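# Move blue-labeled bottles from tray into crate slots

## Task

Lift each bottle with a blue label off the tray and set it upright in a free crate slot. Every other bottle must still stand where it began, on the tray or in the crate. The crate and tray must not end up tilted or shifted. The result only counts if it holds without the robot's support, and anything the robot is touching at the end must not drop more than about a fingernail's width once let go.

## Robot and tools

ROBOT. One six-joint arm with a two-finger parallel gripper. Joint columns, always in this order: J1 waist (-3.491 to 3.491), J2 shoulder (-3.140 to 3.140), J3 elbow (-1.187 to 4.328), J4 forearm roll (-3.316 to 3.316), J5 wrist pitch (-3.140 to 3.140), J6 wrist roll (-3.927 to 3.927), all in radians. The true end of each joint may sit up to 0.010 rad either side of these numbers.

FRAME. The scene frame has its origin on the table surface right under the arm base; +z is up, +x points forward, and +y is to the left when facing +x. The base itself may be slightly tilted. The reported hand position is in metres and gets less accurate at long reach; orientation is a wxyz quaternion.

GRIPPER GEOMETRY. The fingers extend along the gripper's +z axis and close along its x axis. end_effector_position is the midpoint between the pads; fingertips are 17.5 mm further out. A flat block about 9 cm long projects toward the gripper's -y side and rotates with it, so keep it clear of bottles and crate walls. Turning only J6 moves the pad midpoint around a 25 mm circle.

execute_actions. Argument actions is a list holding nothing, one action, or one wait. Empty list: no new command, returns state plus camera pictures. Action: {"rows": [...], "steps": n}, 1 to 15 rows, steps up to 15 (default 15) but at least 12. Each row is one control step of 1/30 s; if rows run out, the last row repeats. A row has 9 numbers: six absolute joint target angles in radians (goals, not offsets), then gripper position, force_limit, speed, each from -1 to 1. Wait: {"steps": n} with no rows, up to 300 steps, counted from the previous result. Optional pictures: true adds images to any result. A call is rejected (nothing sent) if a joint target exceeds its stated end by more than 0.010 rad and lies beyond that joint's last reported angle. Targets past the real end get clipped, reported as "joint sent to its limit"; absence of that line does not prove more room.

GRIPPER VALUES. position +1 = open, 50 mm gap; pads meet near -0.65; send -1 to grasp so fingers close until blocked. force_limit per pad: -1 about 20 N, 0 about 102 N, +1 about 185 N (actual can be ~17 % higher). speed: -1 = 20 mm/s, 0 = 85, +1 = 150. A new force or speed only applies after a position change of at least 0.01; to loosen a grip, open first.

MOTION LIMITS. Joint target speed caps: 2.62 rad/s for waist and shoulder, 3.14 for elbow, 3.93 for the wrist joints, with 0.5 s to ramp up; joints are coordinated to arrive together. Each step the target is held within 0.805 (waist, shoulder), 0.966 (elbow), 1.21 (wrist joints) rad of the measured angle, and if targets would shift the gripper over 70 mm from where it is, all are scaled back. So big moves take several calls.

TIMING. The result is captured 12 steps before the action ends; those steps play out while you reply, and the arm keeps heading for the last row sent until it nearly stops or a step is HELD. Fingers still in motion keep going.

RESULT LINES. State line: gripper pose. Joint positions / Joint velocities in column order (rad, rad/s). object_status: 0 moving, 1 blocked while opening, 2 blocked while closing (a real grasp), 3 reached target or pads met (usually empty). Any new position resets it to 0 until the fingers settle. position_measured in counts; gap ≈ (250 - counts) × 0.202 mm. After a grip at force_limit -1, status stays 2 even if the bottle slips out, and off-centre grips on fixed objects weaken over time; otherwise fingers re-close if force drops. "joint command not followed": the clearance check (mount block or post counts as arm) altered targets. HELD: your row was partly or fully not applied that step. Flange force: external force at the gripper, including held weight, noisy especially after sudden stops; may read "no reading". MOTOR HOT warns of heating from holding loads; OVER-TEMPERATURE FAULT brakes the arm until cooled.

FAULTS. Contact torque reaching a joint's load limit (152 N m for waist, shoulder, elbow; 38 N m for the three wrist joints, held weight included) or any outside force of 150 N stops the arm for 10 s, drops the rest of the call, and lets the arm yield. Avoid all stops.

CAMERAS. cam_high is fixed (672x504, pinhole, located near [0.838, 0.332, 0.865] in the scene frame, looking down at the work area); cam_wrist rides on the hand (504x504, fisheye). Calibration matrices are supplied but may be off by a couple of degrees and millimetres. zoom_image takes camera ("cam_high" or "cam_wrist") and region [x0, y0, x1, y1] in that camera's pixels, top-left origin, at most 504 by 504, and returns an enlarged crop of the latest image.

finished_scene. Only call it once every bottle is released and stable.

CAUTIONS. Occasional tugs may hit a held bottle or shove loose items, so grip firmly and check status. Do not drop, knock over or slam bottles, bump the crate or tray, push hard, or let anything leave the table. Open the gripper and lift clear before finishing so nothing rests on the robot.

Each tool is called after "Request:" by a JSON object that holds its "name" and its "arguments".

## Session

Request:
{"name": "execute_actions", "arguments": {"actions": []}}

Scene clock: 0.00 s of 6000.00 s.
end_effector_position=(+0.4657, +0.3938, +0.1335) position_measured=3 object_status=3 end_effector_quat_wxyz=(-0.005, +0.860, +0.510, +0.011)
Joint positions: [ 0.053 -0.369 -0.072 -0.925 -1.364 -0.585]
Joint velocities: [ 0.    -0.001 -0.     0.001 -0.    -0.001]
Flange force (N, the push that the arm receives, along the gripper's own x y z axes): no reading

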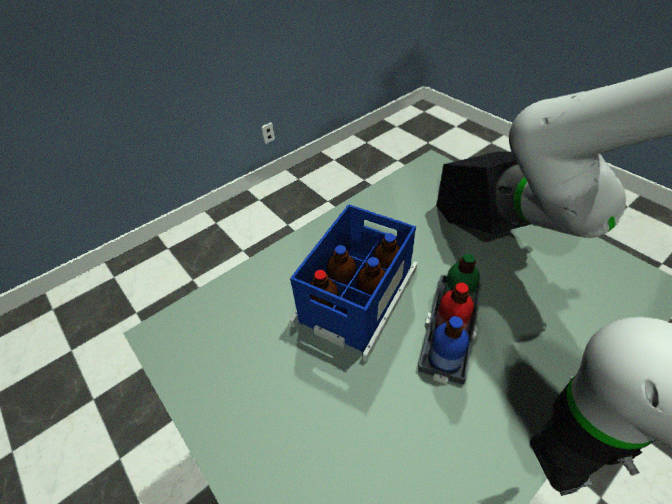

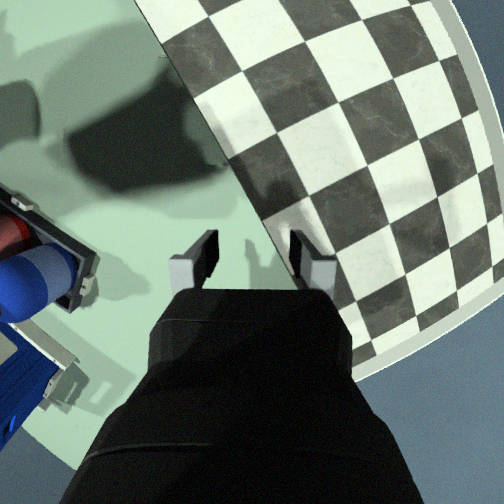

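Request:
{"name": "zoom_image", "arguments": {"camera": "cam_high", "region": [280, 195, 500, 395]}}

Request:
{"name": "zoom_image", "arguments": {"camera": "cam_wrist", "region": [0, 170, 140, 450]}}

Region (280, 195, 500, 395) of cam_high's 672x504 image, scaled by 2.291, with more detail than that image has; it fills the top 458 rows of this view, and the rest is white.

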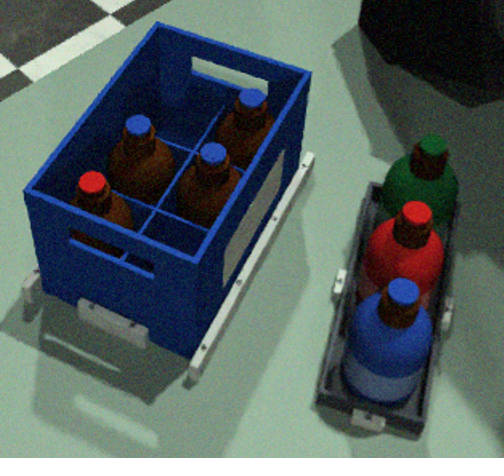

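Region (0, 170, 140, 450) of cam_wrist's 504x504 image, scaled by 1.800, with more detail than that image has.

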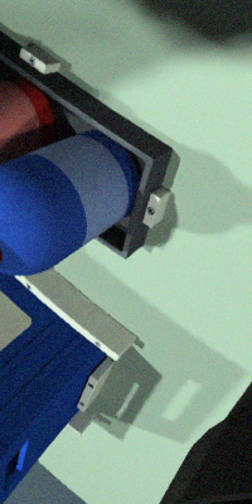

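Request:
{"name": "execute_actions", "arguments": {"actions": [{"rows": [[-0.634,-0.161,-0.265,-0.989,-1.729,0.122,1,0,0]], "steps": 15}]}}

Request:
{"name": "execute_actions", "arguments": {"actions": [{"steps": 45}], "pictures": true}}

Scene clock: 9.23 s of 6000.00 s.
end_effector_position=(+0.4659, +0.3886, +0.1344) position_measured=3 object_status=3 end_effector_quat_wxyz=(-0.004, +0.860, +0.511, +0.010)
Joint positions: [ 0.042 -0.366 -0.075 -0.926 -1.37  -0.573]
Joint velocities: [-0.325  0.102 -0.095 -0.032 -0.177  0.339]
Flange force (N, the push that the arm receives, along the gripper's own x y z axes): [17.4 -23.0 7.3]
Steps of this call (steps 1 to 90: nothing new was sent; then 6.13 s passed at rest; steps 91 to 93: the first 3 steps of this action). Readings (joint positions | what the end effector reports):
91: [0.053 -0.369 -0.072 -0.925 -1.364 -0.585] | position_measured=3 object_status=3
92: [0.051 -0.369 -0.073 -0.925 -1.365 -0.582] | position_measured=3 object_status=3
93: the state above

Scene clock: 10.73 s of 6000.00 s.
end_effector_position=(+0.3873, +0.1545, +0.2295) position_measured=3 object_status=3 end_effector_quat_wxyz=(-0.001, +0.860, +0.510, +0.000)
Joint positions: [-0.634 -0.161 -0.265 -0.989 -1.729  0.122]
Joint velocities: [-0.     0.001 -0.     0.     0.001 -0.001]
Flange force (N, the push that the arm receives, along the gripper's own x y z axes): [2.2 -0.6 -3.2]
Kept back: nothing.
Steps of this call (steps 1 to 12: the last 12 steps of your previous action; steps 13 to 45: the robot went on to your last target). Readings (joint positions | what the end effector reports):
1: [0.028 -0.362 -0.079 -0.927 -1.377 -0.558] | position_measured=3 object_status=3
2: [0.008 -0.356 -0.085 -0.929 -1.388 -0.538] | position_measured=3 object_status=3
4: [-0.048 -0.339 -0.101 -0.934 -1.418 -0.480] | position_measured=3 object_status=3
8: [-0.175 -0.300 -0.136 -0.946 -1.485 -0.350] | position_measured=3 object_status=3
45: the state above
The arm was judged still, so your last target was given up. Only a new action makes it travel on or press farther. Fingers that are still opening or closing keep moving.
camera_calibration (this result's frames):
cam_wrist: T_world_to_cam=[[0.45663, 0.889654, -0.00215925, -0.316925], [0.852721, -0.436979, 0.28621, -0.327322], [0.253684, -0.132533, -0.958165, 0.294912], [0, 0, 0, 1]] pos_world=[0.349018, 0.178006, 0.375573]

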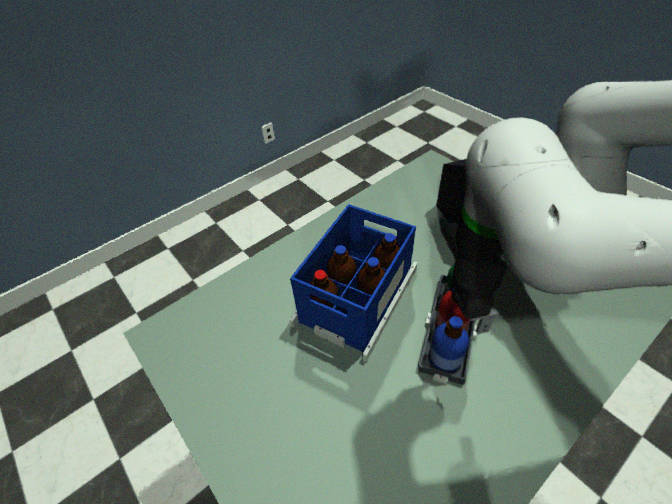

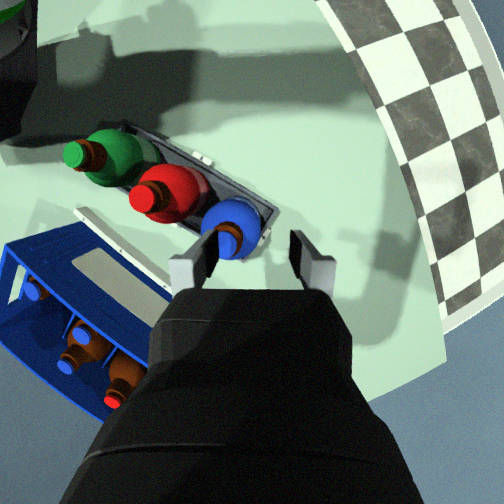

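Request:
{"name": "zoom_image", "arguments": {"camera": "cam_wrist", "region": [50, 110, 350, 310]}}

Request:
{"name": "zoom_image", "arguments": {"camera": "cam_high", "region": [400, 230, 540, 400]}}

Region (50, 110, 350, 310) of cam_wrist's 504x504 image, scaled by 1.680, with more detail than that image has.

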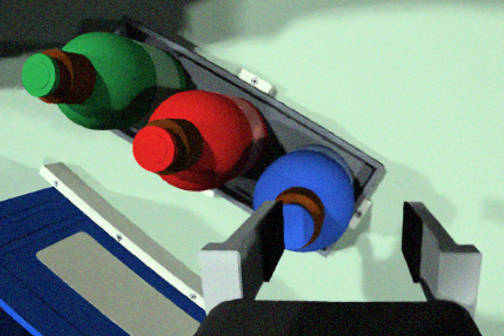

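Region (400, 230, 540, 400) of cam_high's 672x504 image, scaled by 2.965, with more detail than that image has; it fills the left 415 columns of this view, and the rest is white.

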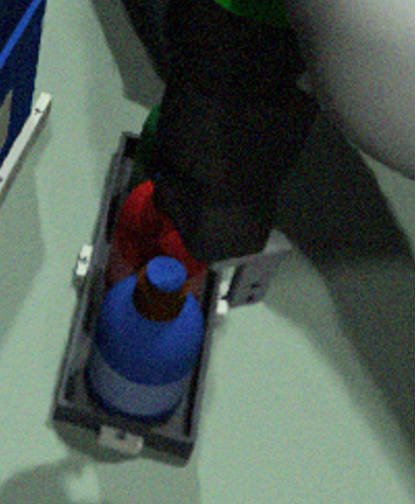

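Request:
{"name": "execute_actions", "arguments": {"actions": [{"rows": [[-0.6138,-0.0911,-0.2843,-0.9842,-1.6625,0.185,1,0,0]], "steps": 15}]}}

Request:
{"name": "execute_actions", "arguments": {"actions": [{"steps": 18}], "pictures": true}}

Scene clock: 13.43 s of 6000.00 s.
end_effector_position=(+0.3882, +0.1497, +0.2267) position_measured=3 object_status=3 end_effector_quat_wxyz=(-0.001, +0.860, +0.510, +0.001)
Joint positions: [-0.632 -0.15  -0.268 -0.988 -1.719  0.132]
Joint velocities: [ 0.095  0.325 -0.091  0.02   0.318  0.294]
Flange force (N, the push that the arm receives, along the gripper's own x y z axes): [20.8 -31.2 -11.7]
Steps of this call (steps 1 to 78: nothing new was sent; steps 79 to 81: the first 3 steps of this action). Readings (joint positions | what the end effector reports):
79: [-0.634 -0.161 -0.265 -0.989 -1.729 0.122] | position_measured=3 object_status=3
80: [-0.634 -0.158 -0.266 -0.989 -1.727 0.125] | position_measured=3 object_status=3
81: the state above

Scene clock: 14.03 s of 6000.00 s.
end_effector_position=(+0.3919, +0.1241, +0.2099) position_measured=3 object_status=3 end_effector_quat_wxyz=(-0.000, +0.860, +0.510, +0.000)
Joint positions: [-0.614 -0.091 -0.284 -0.984 -1.663  0.185]
Joint velocities: [-0.001  0.    -0.001  0.001  0.001 -0.002]
Flange force (N, the push that the arm receives, along the gripper's own x y z axes): [2.1 0.1 -2.2]
Kept back: nothing.
Steps of this call (steps 1 to 12: the last 12 steps of your previous action; steps 13 to 18: the robot went on to your last target). Readings (joint positions | what the end effector reports):
1: [-0.627 -0.136 -0.272 -0.987 -1.705 0.145] | position_measured=3 object_status=3
2: [-0.622 -0.118 -0.277 -0.986 -1.688 0.161] | position_measured=3 object_status=3
4: [-0.615 -0.095 -0.283 -0.984 -1.666 0.181] | position_measured=3 object_status=3
8: [-0.614 -0.091 -0.284 -0.984 -1.663 0.185] | position_measured=3 object_status=3
18: the state above
camera_calibration (this result's frames):
cam_wrist: T_world_to_cam=[[0.457414, 0.889252, -0.00210934, -0.292371], [0.852174, -0.437661, 0.286798, -0.338727], [0.254112, -0.132983, -0.957989, 0.270762], [0, 0, 0, 1]] pos_world=[0.353585, 0.147751, 0.355916]

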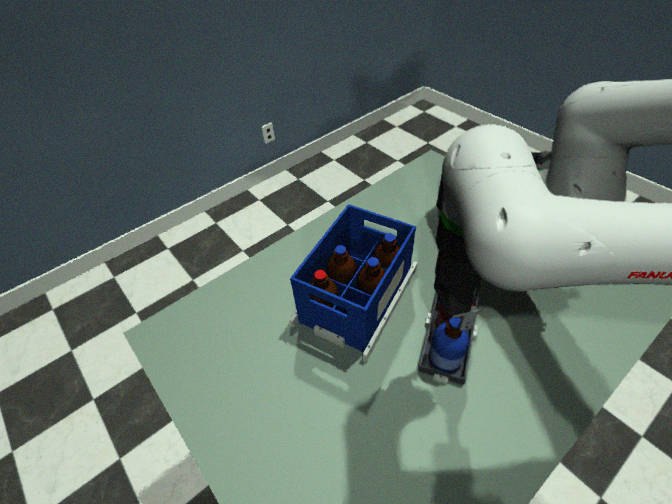

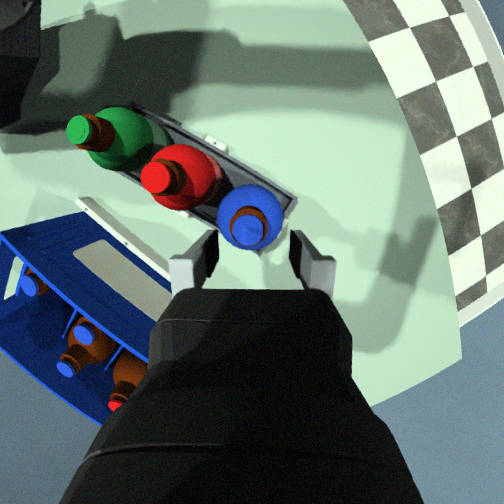

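Request:
{"name": "zoom_image", "arguments": {"camera": "cam_wrist", "region": [130, 130, 340, 300]}}

Request:
{"name": "zoom_image", "arguments": {"camera": "cam_high", "region": [410, 270, 510, 390]}}

Region (130, 130, 340, 300) of cam_wrist's 504x504 image, scaled by 2.400, with more detail than that image has; it fills the top 408 rows of this view, and the rest is white.

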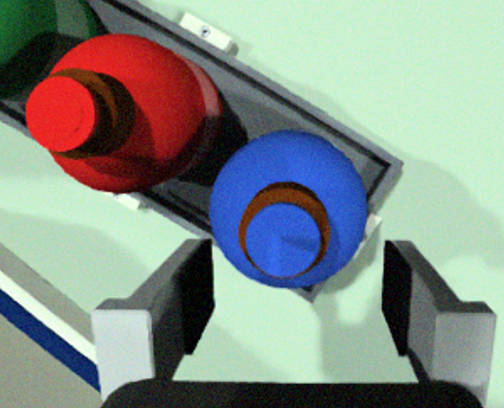

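Region (410, 270, 510, 390) of cam_high's 672x504 image, scaled by 4.200, with more detail than that image has.

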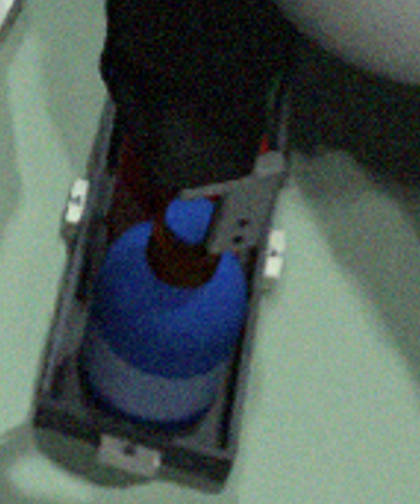

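Request:
{"name": "execute_actions", "arguments": {"actions": [{"rows": [[-0.502,-0.0951,-0.3664,-1.0098,-1.5286,0.192,1,0,0]], "steps": 15}]}}

Request:
{"name": "execute_actions", "arguments": {"actions": [{"steps": 14}], "pictures": true}}

Scene clock: 17.17 s of 6000.00 s.
end_effector_position=(+0.3921, +0.1237, +0.2045) position_measured=3 object_status=3 end_effector_quat_wxyz=(-0.000, +0.860, +0.510, +0.001)
Joint positions: [-0.603 -0.091 -0.292 -0.987 -1.649  0.186]
Joint velocities: [ 0.324 -0.012 -0.244 -0.076  0.386  0.02 ]
Flange force (N, the push that the arm receives, along the gripper's own x y z axes): [6.3 0.3 -22.2]
Steps of this call (steps 1 to 15: the robot went on to your last target; steps 16 to 90: nothing new was sent; then 0.03 s passed at rest; steps 91 to 93: the first 3 steps of this action). Readings (joint positions | what the end effector reports):
91: [-0.614 -0.091 -0.284 -0.984 -1.662 0.185] | position_measured=3 object_status=3
92: [-0.611 -0.091 -0.286 -0.985 -1.659 0.185] | position_measured=3 object_status=3
93: the state above

Scene clock: 17.63 s of 6000.00 s.
end_effector_position=(+0.3877, +0.1206, +0.1557) position_measured=3 object_status=3 end_effector_quat_wxyz=(-0.000, +0.860, +0.510, +0.000)
Joint positions: [-0.502 -0.095 -0.366 -1.01  -1.529  0.192]
Joint velocities: [ 0.001  0.002  0.    -0.     0.001 -0.   ]
Flange force (N, the push that the arm receives, along the gripper's own x y z axes): [1.4 0.2 -4.5]
Kept back: nothing.
Steps of this call (steps 1 to 12: the last 12 steps of your previous action; steps 13 to 14: the robot went on to your last target). Readings (joint positions | what the end effector reports):
1: [-0.589 -0.092 -0.302 -0.990 -1.632 0.187] | position_measured=3 object_status=3
2: [-0.569 -0.093 -0.317 -0.994 -1.609 0.188] | position_measured=3 object_status=3
4: [-0.526 -0.094 -0.349 -1.004 -1.558 0.190] | position_measured=3 object_status=3
8: [-0.502 -0.095 -0.366 -1.010 -1.529 0.192] | position_measured=3 object_status=3
14: the state above
camera_calibration (this result's frames):
cam_wrist: T_world_to_cam=[[0.456863, 0.889534, -0.00217171, -0.287174], [0.852389, -0.437085, 0.287036, -0.321344], [0.254379, -0.132987, -0.957917, 0.219352], [0, 0, 0, 1]] pos_world=[0.349311, 0.144167, 0.301735]

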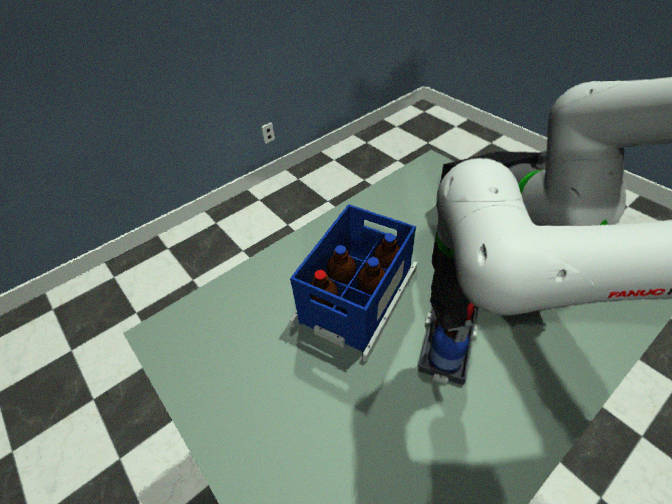

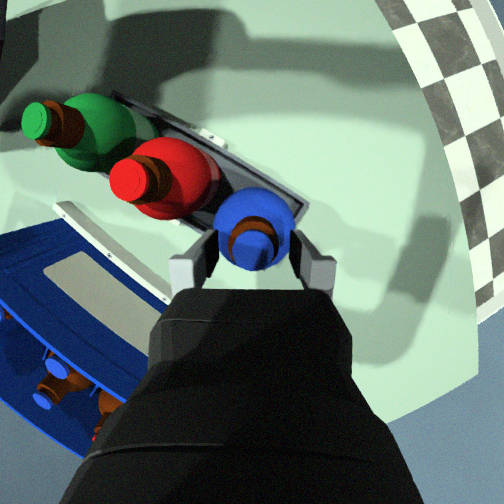

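Request:
{"name": "zoom_image", "arguments": {"camera": "cam_wrist", "region": [10, 80, 340, 300]}}

Request:
{"name": "zoom_image", "arguments": {"camera": "cam_high", "region": [410, 290, 500, 390]}}

Region (10, 80, 340, 300) of cam_wrist's 504x504 image, scaled by 1.527, with more detail than that image has.

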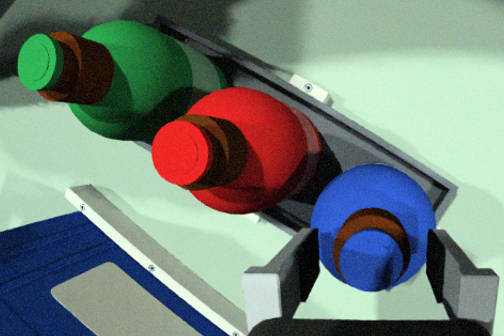

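Region (410, 290, 500, 390) of cam_high's 672x504 image, scaled by 5.040, with more detail than that image has; it fills the left 454 columns of this view, and the rest is white.

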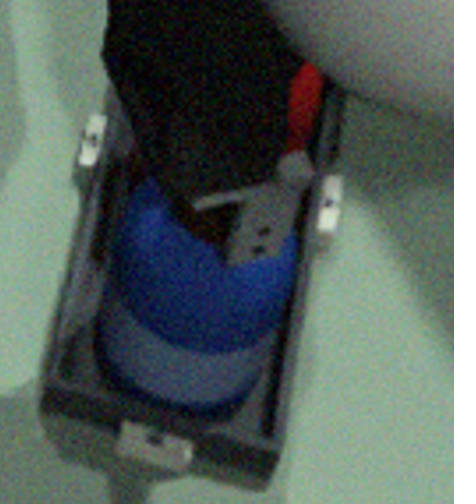

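Request:
{"name": "execute_actions", "arguments": {"actions": [{"rows": [[-0.4875,-0.0956,-0.3771,-1.0131,-1.5112,0.193,1,0.2,0],[-0.4875,-0.0956,-0.3771,-1.0131,-1.5112,0.193,1,0.2,0],[-0.4875,-0.0956,-0.3771,-1.0131,-1.5112,0.193,1,0.2,0],[-0.4875,-0.0956,-0.3771,-1.0131,-1.5112,0.193,-1,0.2,0]], "steps": 15}]}}

Request:
{"name": "execute_actions", "arguments": {"actions": [{"steps": 20}]}}

Scene clock: 22.17 s of 6000.00 s.
end_effector_position=(+0.3869, +0.1202, +0.1511) position_measured=3 object_status=3 end_effector_quat_wxyz=(-0.000, +0.860, +0.510, +0.000)
Joint positions: [-0.492 -0.095 -0.373 -1.012 -1.517  0.193]
Joint velocities: [ 0.192 -0.002 -0.148 -0.055  0.218  0.011]
Flange force (N, the push that the arm receives, along the gripper's own x y z axes): [1.6 4.0 -7.1]
Steps of this call (steps 1 to 30: the robot went on to your last target; steps 31 to 90: nothing new was sent; then 1.43 s passed at rest; steps 91 to 93: the first 3 steps of this action). Readings (joint positions | what the end effector reports):
91: [-0.502 -0.095 -0.366 -1.010 -1.528 0.192] | position_measured=3 object_status=3
92: [-0.499 -0.095 -0.368 -1.010 -1.525 0.192] | position_measured=3 object_status=3
93: the state above

Scene clock: 22.83 s of 6000.00 s.
end_effector_position=(+0.3864, +0.1201, +0.1488) position_measured=92 object_status=2 end_effector_quat_wxyz=(-0.000, +0.860, +0.510, +0.000)
Joint positions: [-0.487 -0.096 -0.377 -1.013 -1.511  0.193]
Joint velocities: [ 0.001  0.002  0.     0.001  0.001 -0.001]
Flange force (N, the push that the arm receives, along the gripper's own x y z axes): [3.4 0.3 -2.8]
Kept back: nothing.
Steps of this call (steps 1 to 12: the last 12 steps of your previous action; steps 13 to 15: the robot went on to your last target; steps 16 to 20: nothing new was sent). Readings (joint positions | what the end effector reports):
1: [-0.488 -0.095 -0.377 -1.013 -1.512 0.193] | position_measured=8 object_status=0
2: [-0.488 -0.095 -0.377 -1.013 -1.511 0.193] | position_measured=22 object_status=0
4: [-0.487 -0.096 -0.377 -1.013 -1.511 0.193] | position_measured=51 object_status=0
8: [-0.487 -0.096 -0.377 -1.013 -1.511 0.193] | position_measured=92 object_status=0
20: the state above
The arm was judged still, so your last target was given up. Only a new action makes it travel on or press farther. Fingers that are still opening or closing keep moving.

Request:
{"name": "execute_actions", "arguments": {"actions": [{"rows": [[-0.50,-0.0956,-0.368,-1.010,-1.526,0.192,-1,0.2,0],[-0.52,-0.0956,-0.354,-1.005,-1.551,0.191,-1,0.2,0],[-0.55,-0.0956,-0.332,-0.998,-1.587,0.190,-1,0.2,0],[-0.58,-0.095,-0.311,-0.991,-1.624,0.188,-1,0.2,0],[-0.612,-0.095,-0.288,-0.984,-1.6625,0.187,-1,0.2,0],[-0.612,-0.095,-0.288,-0.984,-1.6625,0.187,-1,0.2,0],[-0.612,-0.095,-0.288,-0.984,-1.6625,0.187,-1,0.2,0],[-0.884,0.164,0.078,-0.933,-1.942,0.253,-1,0.2,0]], "steps": 15}]}}

Request:
{"name": "execute_actions", "arguments": {"actions": [{"rows": [[-0.884,0.164,0.078,-0.933,-1.942,0.253,-1,0.2,0]], "steps": 12}]}}

Request:
{"name": "execute_actions", "arguments": {"actions": [{"steps": 14}], "pictures": true}}

Scene clock: 23.57 s of 6000.00 s.
end_effector_position=(+0.3872, +0.1205, +0.1538) position_measured=92 object_status=2 end_effector_quat_wxyz=(-0.000, +0.860, +0.510, +0.000)
Joint positions: [-0.498 -0.096 -0.369 -1.01  -1.524  0.193]
Joint velocities: [-0.326 -0.     0.239  0.082 -0.396 -0.027]
Flange force (N, the push that the arm receives, along the gripper's own x y z axes): [1.9 0.1 27.4]
Steps of this call (steps 1 to 19: nothing new was sent; steps 20 to 22: the first 3 steps of this action). Readings (joint positions | what the end effector reports):
20: [-0.487 -0.096 -0.377 -1.013 -1.511 0.193] | position_measured=92 object_status=2
21: [-0.490 -0.096 -0.375 -1.013 -1.514 0.193] | position_measured=92 object_status=2
22: the state above

Scene clock: 23.97 s of 6000.00 s.
end_effector_position=(+0.4151, +0.1022, +0.2836) position_measured=92 object_status=2 end_effector_quat_wxyz=(+0.002, +0.858, +0.514, +0.001)
Joint positions: [-0.751  0.021 -0.107 -0.958 -1.806  0.218]
Joint velocities: [-0.714  0.765  0.995  0.132 -0.73   0.185]
Flange force (N, the push that the arm receives, along the gripper's own x y z axes): [-0.5 7.3 7.4]
Kept back: the last 12 steps of this action.
Steps of this call (steps 1 to 12: the last 12 steps of your previous action). Readings (joint positions | what the end effector reports):
1: [-0.512 -0.096 -0.359 -1.007 -1.541 0.192] | position_measured=92 object_status=2
2: [-0.532 -0.096 -0.345 -1.002 -1.565 0.191] | position_measured=92 object_status=2
4: [-0.577 -0.096 -0.313 -0.992 -1.619 0.189] | position_measured=92 object_status=2
8: [-0.655 -0.074 -0.242 -0.976 -1.708 0.194] | position_measured=92 object_status=2
12: the state above

Scene clock: 24.43 s of 6000.00 s.
end_effector_position=(+0.4244, +0.0675, +0.3591) position_measured=92 object_status=2 end_effector_quat_wxyz=(-0.000, +0.860, +0.510, +0.002)
Joint positions: [-0.884  0.164  0.078 -0.933 -1.942  0.253]
Joint velocities: [-0.002  0.002  0.001  0.    -0.002 -0.   ]
Flange force (N, the push that the arm receives, along the gripper's own x y z axes): [2.4 -1.7 6.0]
Kept back: nothing.
Steps of this call (steps 1 to 12: the last 12 steps of your previous action; steps 13 to 14: the robot went on to your last target). Readings (joint positions | what the end effector reports):
1: [-0.775 0.047 -0.074 -0.953 -1.831 0.224] | position_measured=92 object_status=2
2: [-0.799 0.073 -0.040 -0.949 -1.855 0.231] | position_measured=92 object_status=2
4: [-0.845 0.122 0.023 -0.940 -1.902 0.243] | position_measured=92 object_status=2
8: [-0.884 0.163 0.077 -0.933 -1.942 0.253] | position_measured=92 object_status=2
14: the state above
camera_calibration (this result's frames):
cam_wrist: T_world_to_cam=[[0.45706, 0.889436, 0.0000360693, -0.25717], [0.851716, -0.437689, 0.288112, -0.434335], [0.256273, -0.131654, -0.957597, 0.396784], [0, 0, 0, 1]] pos_world=[0.385787, 0.0908712, 0.505106]

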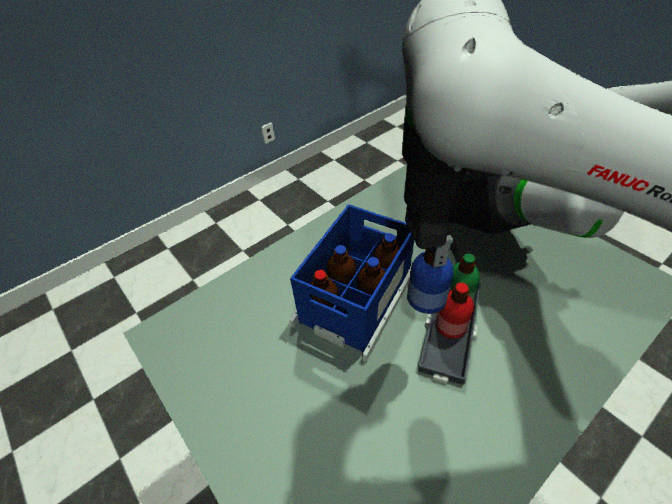

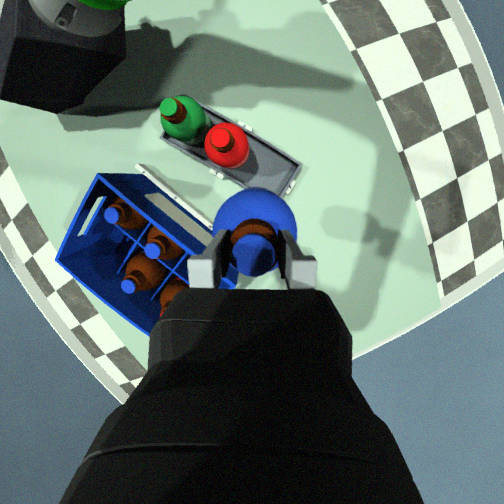

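Request:
{"name": "execute_actions", "arguments": {"actions": [{"rows": [[-0.8577,0.5406,0.3390,-0.9083,-1.8521,0.334,-1,0.2,0]], "steps": 15}]}}

Request:
{"name": "execute_actions", "arguments": {"actions": [{"steps": 24}], "pictures": true}}

Scene clock: 25.13 s of 6000.00 s.
end_effector_position=(+0.4266, +0.0636, +0.3597) position_measured=92 object_status=2 end_effector_quat_wxyz=(-0.000, +0.860, +0.510, +0.002)
Joint positions: [-0.884  0.175  0.086 -0.932 -1.94   0.255]
Joint velocities: [0.014 0.327 0.225 0.023 0.085 0.072]
Flange force (N, the push that the arm receives, along the gripper's own x y z axes): [20.0 -28.3 5.8]
Steps of this call (steps 1 to 18: the robot went on to your last target; steps 19 to 21: the first 3 steps of this action). Readings (joint positions | what the end effector reports):
19: [-0.884 0.164 0.078 -0.933 -1.942 0.253] | position_measured=92 object_status=2
20: [-0.884 0.167 0.080 -0.933 -1.942 0.254] | position_measured=92 object_status=2
21: the state above

Scene clock: 25.93 s of 6000.00 s.
end_effector_position=(+0.4898, -0.0800, +0.3496) position_measured=92 object_status=2 end_effector_quat_wxyz=(-0.000, +0.860, +0.510, +0.000)
Joint positions: [-0.858  0.541  0.339 -0.908 -1.852  0.334]
Joint velocities: [ 0.001 -0.    -0.    -0.     0.    -0.   ]
Flange force (N, the push that the arm receives, along the gripper's own x y z axes): [1.6 -0.4 3.9]
Kept back: nothing.
Steps of this call (steps 1 to 12: the last 12 steps of your previous action; steps 13 to 24: the robot went on to your last target). Readings (joint positions | what the end effector reports):
1: [-0.883 0.189 0.095 -0.931 -1.937 0.258] | position_measured=92 object_status=2
2: [-0.881 0.209 0.109 -0.930 -1.932 0.263] | position_measured=92 object_status=2
4: [-0.877 0.266 0.149 -0.926 -1.918 0.275] | position_measured=92 object_status=2
8: [-0.868 0.396 0.239 -0.918 -1.887 0.303] | position_measured=92 object_status=2
24: the state above
camera_calibration (this result's frames):
cam_wrist: T_world_to_cam=[[0.457385, 0.889266, -0.00213266, -0.155306], [0.852216, -0.437641, 0.286704, -0.551538], [0.254023, -0.132952, -0.958017, 0.352635], [0, 0, 0, 1]] pos_world=[0.451486, -0.0563838, 0.495627]

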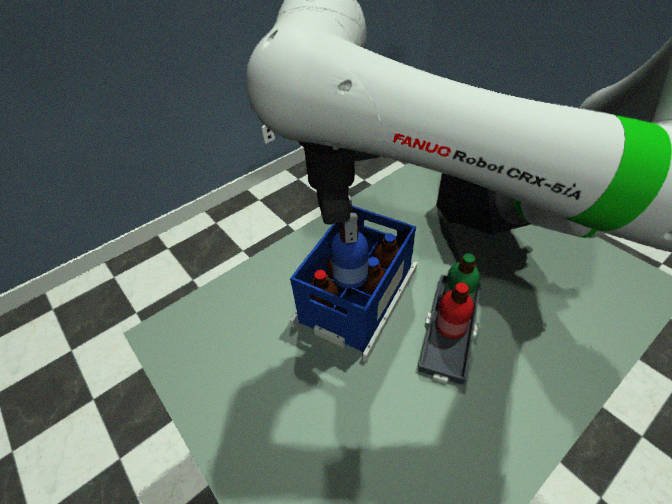

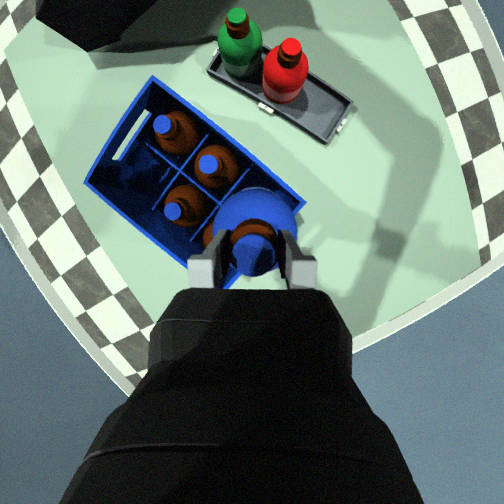

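Request:
{"name": "zoom_image", "arguments": {"camera": "cam_wrist", "region": [70, 60, 330, 300]}}

Request:
{"name": "zoom_image", "arguments": {"camera": "cam_high", "region": [280, 190, 430, 360]}}

Region (70, 60, 330, 300) of cam_wrist's 504x504 image, scaled by 1.938, with more detail than that image has; it fills the top 465 rows of this view, and the rest is white.

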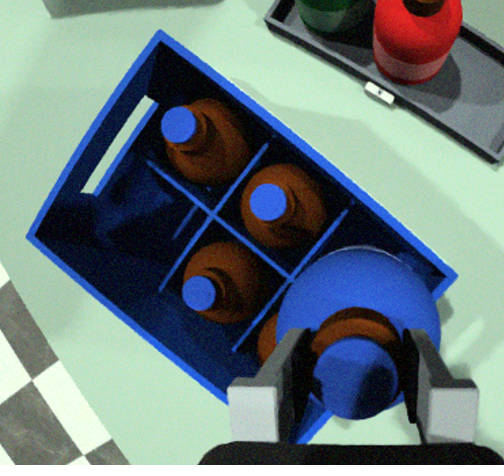

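Region (280, 190, 430, 360) of cam_high's 672x504 image, scaled by 2.965, with more detail than that image has; it fills the left 445 columns of this view, and the rest is white.

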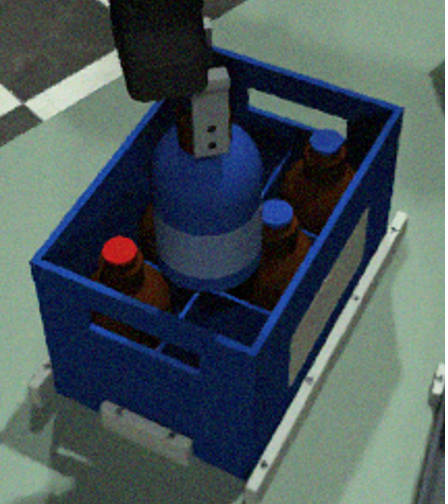

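Request:
{"name": "execute_actions", "arguments": {"actions": [{"rows": [[-0.855,0.535,0.330,-0.909,-1.848,0.335,-1,0.2,0],[-0.850,0.527,0.314,-0.910,-1.840,0.337,-1,0.2,0],[-0.842,0.519,0.295,-0.912,-1.828,0.340,-1,0.2,0],[-0.832,0.512,0.276,-0.914,-1.813,0.343,-1,0.2,0],[-0.820,0.507,0.257,-0.916,-1.796,0.347,-1,0.2,0],[-0.807,0.503,0.238,-0.918,-1.777,0.352,-1,0.2,0],[-0.794,0.499,0.220,-0.920,-1.758,0.357,-1,0.2,0],[-0.782,0.496,0.203,-0.922,-1.740,0.361,-1,0.2,0],[-0.771,0.4935,0.188,-0.9245,-1.723,0.365,-1,0.2,0],[-0.763,0.492,0.178,-0.926,-1.711,0.368,-1,0.2,0],[-0.7565,0.4906,0.1695,-0.9273,-1.7018,0.370,-1,0.2,0]], "steps": 15}]}}

Request:
{"name": "execute_actions", "arguments": {"actions": [{"steps": 16}], "pictures": true}}

Request:
{"name": "zoom_image", "arguments": {"camera": "cam_wrist", "region": [70, 60, 350, 300]}}

Scene clock: 30.53 s of 6000.00 s.
end_effector_position=(+0.4888, -0.0779, +0.3462) position_measured=92 object_status=2 end_effector_quat_wxyz=(-0.001, +0.860, +0.510, +0.001)
Joint positions: [-0.854  0.534  0.327 -0.909 -1.846  0.335]
Joint velocities: [ 0.104 -0.172 -0.325 -0.025  0.163  0.04 ]
Flange force (N, the push that the arm receives, along the gripper's own x y z axes): [-0.1 5.2 -7.7]
Steps of this call (steps 1 to 15: the robot went on to your last target; steps 16 to 90: nothing new was sent; then 1.50 s passed at rest; steps 91 to 93: the first 3 steps of this action). Readings (joint positions | what the end effector reports):
91: [-0.858 0.541 0.339 -0.908 -1.852 0.334] | position_measured=92 object_status=2
92: [-0.857 0.539 0.336 -0.908 -1.851 0.334] | position_measured=92 object_status=2
93: the state above

Scene clock: 31.07 s of 6000.00 s.
end_effector_position=(+0.4856, -0.0727, +0.2695) position_measured=92 object_status=2 end_effector_quat_wxyz=(-0.000, +0.860, +0.510, +0.001)
Joint positions: [-0.756  0.491  0.17  -0.927 -1.702  0.37 ]
Joint velocities: [ 0.     0.     0.    -0.001  0.002 -0.001]
Flange force (N, the push that the arm receives, along the gripper's own x y z axes): [-0.6 -0.3 0.4]
Kept back: nothing.
Steps of this call (steps 1 to 12: the last 12 steps of your previous action; steps 13 to 16: the robot went on to your last target). Readings (joint positions | what the end effector reports):
1: [-0.849 0.527 0.314 -0.910 -1.839 0.337] | position_measured=92 object_status=2
2: [-0.843 0.521 0.299 -0.912 -1.830 0.339] | position_measured=92 object_status=2
4: [-0.824 0.510 0.265 -0.915 -1.802 0.346] | position_measured=92 object_status=2
8: [-0.777 0.495 0.197 -0.923 -1.732 0.363] | position_measured=92 object_status=2
16: the state above
camera_calibration (this result's frames):
cam_wrist: T_world_to_cam=[[0.457331, 0.889294, -0.00187818, -0.16007], [0.852155, -0.437626, 0.286906, -0.521856], [0.254322, -0.132812, -0.957957, 0.277844], [0, 0, 0, 1]] pos_world=[0.447245, -0.0491274, 0.415585]

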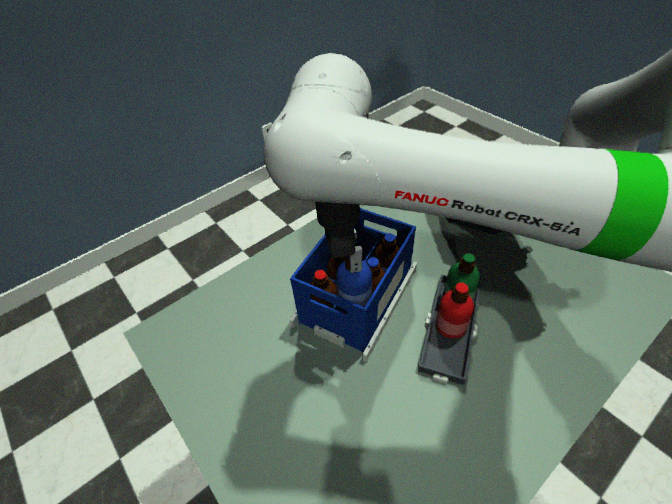

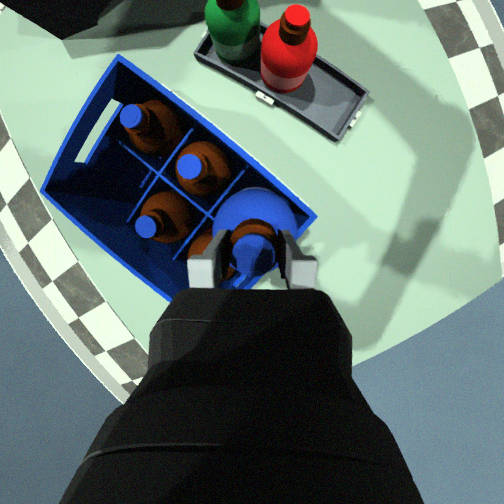

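Region (70, 60, 350, 300) of cam_wrist's 504x504 image, scaled by 1.800, with more detail than that image has; it fills the top 432 rows of this view, and the rest is white.

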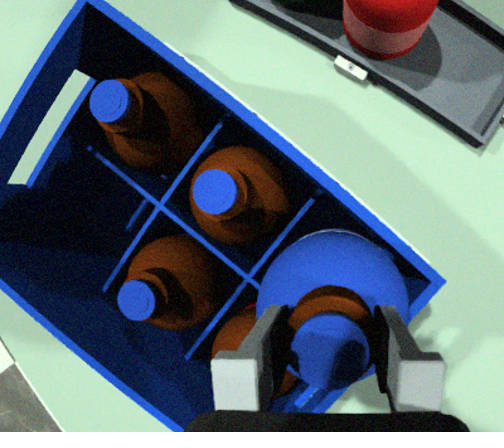

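Request:
{"name": "execute_actions", "arguments": {"actions": [{"rows": [[-0.757,0.489,0.161,-0.9265,-1.697,0.376,-1,0.2,0],[-0.752,0.4885,0.151,-0.9285,-1.689,0.380,-1,0.2,0],[-0.744,0.4878,0.142,-0.931,-1.678,0.383,-1,0.2,0],[-0.735,0.487,0.132,-0.934,-1.666,0.385,-1,0.2,0],[-0.7255,0.4863,0.122,-0.937,-1.653,0.388,-1,0.2,0],[-0.716,0.4858,0.112,-0.940,-1.640,0.390,-1,0.2,0],[-0.7065,0.4855,0.102,-0.9435,-1.6275,0.393,-1,0.2,0],[-0.697,0.4853,0.0925,-0.947,-1.615,0.396,-1,0.2,0],[-0.688,0.4853,0.083,-0.950,-1.6025,0.398,-1,0.2,0],[-0.6788,0.4854,0.0741,-0.9530,-1.5899,0.401,-1,0.2,0],[-0.669,0.4859,0.0655,-0.957,-1.5775,0.403,-1,0.2,0],[-0.6593,0.4867,0.057,-0.961,-1.565,0.406,-1,0.2,0],[-0.6496,0.4877,0.049,-0.9652,-1.553,0.408,-1,0.2,0],[-0.6399,0.4889,0.041,-0.9694,-1.5406,0.4105,-1,0.2,0],[-0.630,0.4903,0.0335,-0.9737,-1.528,0.413,-1,0.2,0]], "steps": 15}]}}

Request:
{"name": "execute_actions", "arguments": {"actions": [{"rows": [[-0.622,0.4916,0.0275,-0.9772,-1.518,0.415,-1,0.2,0],[-0.615,0.4928,0.0223,-0.9803,-1.509,0.4165,-1,0.2,0],[-0.609,0.4939,0.018,-0.983,-1.5015,0.418,-1,0.2,0],[-0.604,0.4948,0.0145,-0.9853,-1.495,0.419,-1,0.2,0],[-0.6009,0.4954,0.0123,-0.9867,-1.4913,0.420,-1,0.2,0]], "steps": 12}]}}

Request:
{"name": "execute_actions", "arguments": {"actions": [{"steps": 14}], "pictures": true}}

Scene clock: 34.10 s of 6000.00 s.
end_effector_position=(+0.4829, -0.0739, +0.2668) position_measured=92 object_status=2 end_effector_quat_wxyz=(+0.000, +0.861, +0.509, +0.001)
Joint positions: [-0.756  0.489  0.159 -0.927 -1.695  0.377]
Joint velocities: [ 0.05  -0.02  -0.251 -0.004  0.189  0.116]
Flange force (N, the push that the arm receives, along the gripper's own x y z axes): [7.1 -1.3 -6.7]
Steps of this call (steps 1 to 15: the robot went on to your last target; steps 16 to 88: nothing new was sent; steps 89 to 91: the first 3 steps of this action). Readings (joint positions | what the end effector reports):
89: [-0.756 0.491 0.169 -0.927 -1.702 0.370] | position_measured=92 object_status=2
90: [-0.756 0.490 0.166 -0.927 -1.700 0.372] | position_measured=92 object_status=2
91: the state above

Scene clock: 34.50 s of 6000.00 s.
end_effector_position=(+0.4817, -0.0737, +0.1894) position_measured=92 object_status=2 end_effector_quat_wxyz=(-0.001, +0.860, +0.510, +0.001)
Joint positions: [-0.65   0.488  0.05  -0.965 -1.554  0.408]
Joint velocities: [ 0.285  0.033 -0.236 -0.122  0.359  0.071]
Flange force (N, the push that the arm receives, along the gripper's own x y z axes): [-0.7 1.2 4.2]
Kept back: the last 12 steps of this action.
Steps of this call (steps 1 to 12: the last 12 steps of your previous action). Readings (joint positions | what the end effector reports):
1: [-0.752 0.489 0.150 -0.928 -1.687 0.380] | position_measured=92 object_status=2
2: [-0.744 0.488 0.141 -0.931 -1.677 0.383] | position_measured=92 object_status=2
4: [-0.726 0.486 0.122 -0.937 -1.653 0.388] | position_measured=92 object_status=2
8: [-0.688 0.485 0.084 -0.950 -1.603 0.398] | position_measured=92 object_status=2
12: the state above

Scene clock: 34.97 s of 6000.00 s.
end_effector_position=(+0.4815, -0.0740, +0.1547) position_measured=92 object_status=2 end_effector_quat_wxyz=(-0.000, +0.860, +0.510, +0.000)
Joint positions: [-0.601  0.495  0.012 -0.987 -1.491  0.42 ]
Joint velocities: [-0.     0.001 -0.     0.003  0.    -0.001]
Flange force (N, the push that the arm receives, along the gripper's own x y z axes): [3.7 -1.9 1.0]
Kept back: nothing.
Steps of this call (steps 1 to 12: the last 12 steps of your previous action; steps 13 to 14: the robot went on to your last target). Readings (joint positions | what the end effector reports):
1: [-0.641 0.489 0.042 -0.969 -1.542 0.410] | position_measured=92 object_status=2
2: [-0.631 0.490 0.035 -0.973 -1.530 0.413] | position_measured=92 object_status=2
4: [-0.615 0.493 0.022 -0.980 -1.509 0.417] | position_measured=92 object_status=2
8: [-0.601 0.495 0.012 -0.987 -1.491 0.420] | position_measured=92 object_status=2
14: the state above
camera_calibration (this result's frames):
cam_wrist: T_world_to_cam=[[0.457059, 0.889433, -0.00246121, -0.157051], [0.852391, -0.43723, 0.286808, -0.486033], [0.254021, -0.133186, -0.957985, 0.168853], [0, 0, 0, 1]] pos_world=[0.44318, -0.0503338, 0.300771]

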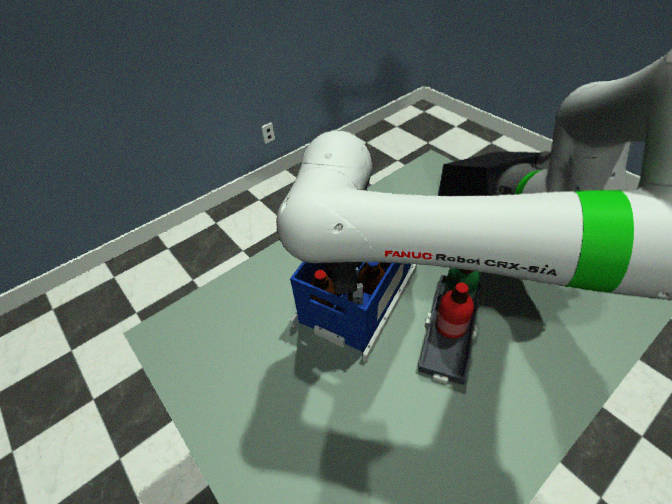

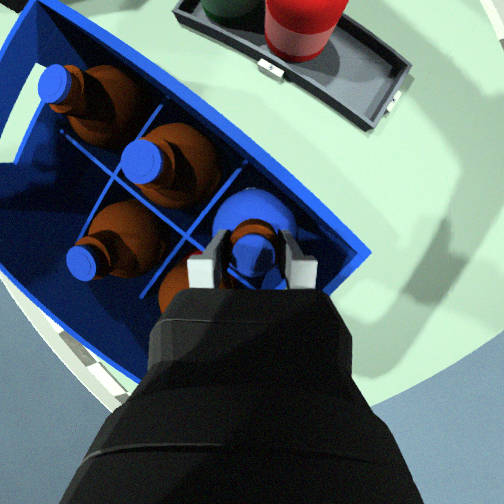

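Request:
{"name": "execute_actions", "arguments": {"actions": [{"rows": [[-0.598,0.496,0.0103,-0.988,-1.4878,0.4206,-1,0.2,0],[-0.5952,0.4966,0.0083,-0.9893,-1.4843,0.4212,-1,0.2,0]], "steps": 12}]}}

Request:
{"name": "execute_actions", "arguments": {"actions": [{"steps": 12}]}}

Scene clock: 35.53 s of 6000.00 s.
end_effector_position=(+0.4815, -0.0739, +0.1547) position_measured=92 object_status=2 end_effector_quat_wxyz=(-0.000, +0.860, +0.510, +0.000)
Joint positions: [-0.601  0.495  0.012 -0.987 -1.491  0.42 ]
Joint velocities: [ 0.001  0.     0.     0.    -0.    -0.002]
Flange force (N, the push that the arm receives, along the gripper's own x y z axes): [2.5 -1.6 3.3]
Kept back: the last 12 steps of this action.
Steps of this call (steps 1 to 17: the robot went on to your last target). Readings (joint positions | what the end effector reports):
1: [-0.601 0.495 0.012 -0.987 -1.491 0.420] | position_measured=92 object_status=2
2: [-0.601 0.495 0.012 -0.987 -1.491 0.420] | position_measured=92 object_status=2
4: [-0.601 0.495 0.012 -0.987 -1.491 0.420] | position_measured=92 object_status=2
8: [-0.601 0.495 0.012 -0.987 -1.491 0.420] | position_measured=92 object_status=2
17: the state above

Scene clock: 35.93 s of 6000.00 s.
end_effector_position=(+0.4813, -0.0740, +0.1509) position_measured=92 object_status=2 end_effector_quat_wxyz=(-0.000, +0.860, +0.510, +0.000)
Joint positions: [-0.595  0.497  0.008 -0.989 -1.484  0.421]
Joint velocities: [ 0.001  0.     0.001 -0.001 -0.    -0.002]
Flange force (N, the push that the arm receives, along the gripper's own x y z axes): [9.8 -0.7 -71.6]
Kept back: nothing.
Steps of this call (steps 1 to 12: the last 12 steps of your previous action). Readings (joint positions | what the end effector reports):
1: [-0.601 0.495 0.012 -0.987 -1.491 0.420] | position_measured=92 object_status=2
2: [-0.599 0.496 0.011 -0.987 -1.489 0.420] | position_measured=92 object_status=2
4: [-0.596 0.496 0.009 -0.989 -1.485 0.421] | position_measured=92 object_status=2
8: [-0.596 0.496 0.008 -0.989 -1.484 0.421] | position_measured=92 object_status=2
12: the state above

Request:
{"name": "execute_actions", "arguments": {"actions": [{"rows": [[-0.5988,0.4958,0.0108,-0.9877,-1.4887,0.4204,-1,0.2,0],[-0.5988,0.4958,0.0108,-0.9877,-1.4887,0.4204,-1,0.2,0],[-0.5988,0.4958,0.0108,-0.9877,-1.4887,0.4204,-1,0.2,0],[-0.5988,0.4958,0.0108,-0.9877,-1.4887,0.4204,0.8,0.2,0]], "steps": 12}]}}

Request:
{"name": "execute_actions", "arguments": {"actions": [{"rows": [[-0.6009,0.4954,0.0123,-0.9867,-1.4913,0.420,0.8,0.2,0],[-0.609,0.4939,0.018,-0.983,-1.5015,0.418,0.8,0.2,0],[-0.622,0.4916,0.0275,-0.9772,-1.518,0.415,0.8,0.2,0],[-0.6399,0.4889,0.041,-0.9694,-1.5406,0.4105,0.8,0.2,0],[-0.6593,0.4867,0.057,-0.961,-1.565,0.406,0.8,0.2,0],[-0.6788,0.4854,0.0741,-0.9530,-1.5899,0.401,0.8,0.2,0],[-0.697,0.4853,0.0925,-0.947,-1.615,0.396,0.8,0.2,0],[-0.7065,0.4855,0.102,-0.9435,-1.6275,0.393,0.8,0.2,0]], "steps": 15}]}}

Request:
{"name": "execute_actions", "arguments": {"actions": [{"steps": 14}], "pictures": true}}

Scene clock: 36.70 s of 6000.00 s.
end_effector_position=(+0.4813, -0.0740, +0.1507) position_measured=92 object_status=2 end_effector_quat_wxyz=(-0.000, +0.860, +0.510, +0.000)
Joint positions: [-0.595  0.497  0.008 -0.989 -1.484  0.421]
Joint velocities: [ 0.001  0.001  0.001 -0.001 -0.001 -0.   ]
Flange force (N, the push that the arm receives, along the gripper's own x y z axes): [8.5 1.1 -81.2]
Kept back: the last 12 steps of this action.
Steps of this call (steps 1 to 15: the robot went on to your last target; steps 16 to 23: nothing new was sent). Readings (joint positions | what the end effector reports):
1: [-0.595 0.497 0.008 -0.989 -1.484 0.421] | position_measured=92 object_status=2
2: [-0.595 0.497 0.008 -0.989 -1.484 0.421] | position_measured=92 object_status=2
4: [-0.595 0.497 0.008 -0.989 -1.484 0.421] | position_measured=92 object_status=2
8: [-0.595 0.497 0.008 -0.989 -1.484 0.421] | position_measured=92 object_status=2
23: the state above

Scene clock: 37.20 s of 6000.00 s.
end_effector_position=(+0.4815, -0.0739, +0.1569) position_measured=32 object_status=3 end_effector_quat_wxyz=(-0.001, +0.860, +0.510, +0.000)
Joint positions: [-0.604  0.495  0.015 -0.985 -1.496  0.419]
Joint velocities: [-0.169 -0.029  0.121  0.077 -0.216 -0.043]
Flange force (N, the push that the arm receives, along the gripper's own x y z axes): [0.2 5.7 13.9]
Steps of this call (steps 1 to 12: the last 12 steps of your previous action; steps 13 to 15: the first 3 steps of this action). Readings (joint positions | what the end effector reports):
13: [-0.599 0.496 0.011 -0.988 -1.489 0.420] | position_measured=32 object_status=0
14: [-0.600 0.496 0.012 -0.987 -1.490 0.420] | position_measured=32 object_status=0
15: the state above

Scene clock: 37.67 s of 6000.00 s.
end_effector_position=(+0.4821, -0.0737, +0.2296) position_measured=32 object_status=3 end_effector_quat_wxyz=(-0.001, +0.860, +0.510, +0.001)
Joint positions: [-0.706  0.485  0.102 -0.944 -1.627  0.393]
Joint velocities: [-0.001  0.002  0.001 -0.001 -0.     0.001]
Flange force (N, the push that the arm receives, along the gripper's own x y z axes): [0.7 1.4 -3.4]
Kept back: nothing.
Steps of this call (steps 1 to 12: the last 12 steps of your previous action; steps 13 to 14: the robot went on to your last target). Readings (joint positions | what the end effector reports):
1: [-0.612 0.493 0.020 -0.982 -1.505 0.417] | position_measured=32 object_status=3
2: [-0.623 0.492 0.028 -0.977 -1.519 0.415] | position_measured=32 object_status=3
4: [-0.652 0.488 0.051 -0.964 -1.555 0.408] | position_measured=32 object_status=3
8: [-0.704 0.485 0.100 -0.944 -1.624 0.394] | position_measured=32 object_status=3
14: the state above
camera_calibration (this result's frames):
cam_wrist: T_world_to_cam=[[0.456916, 0.889509, -0.000740345, -0.157679], [0.852255, -0.437541, 0.286738, -0.50783], [0.254732, -0.131646, -0.958009, 0.240263], [0, 0, 0, 1]] pos_world=[0.443644, -0.0503099, 0.375671]

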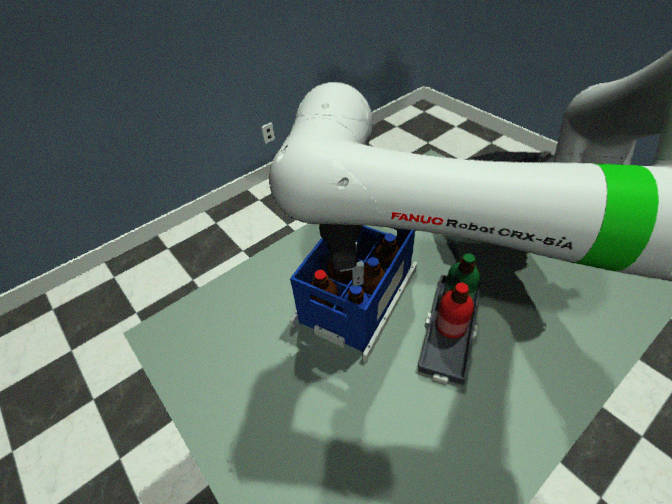

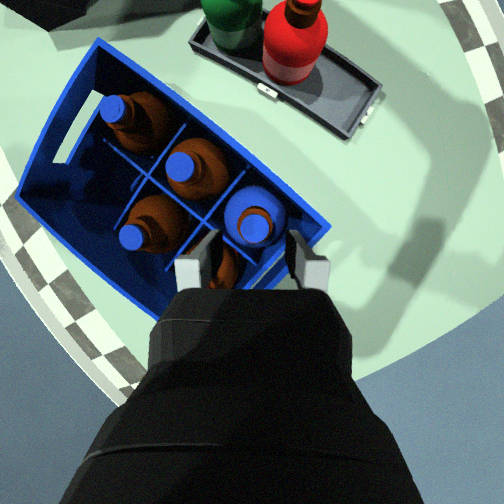

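Request:
{"name": "finished_scene", "arguments": {"scene": 1}}

The scene is finished: the task was done.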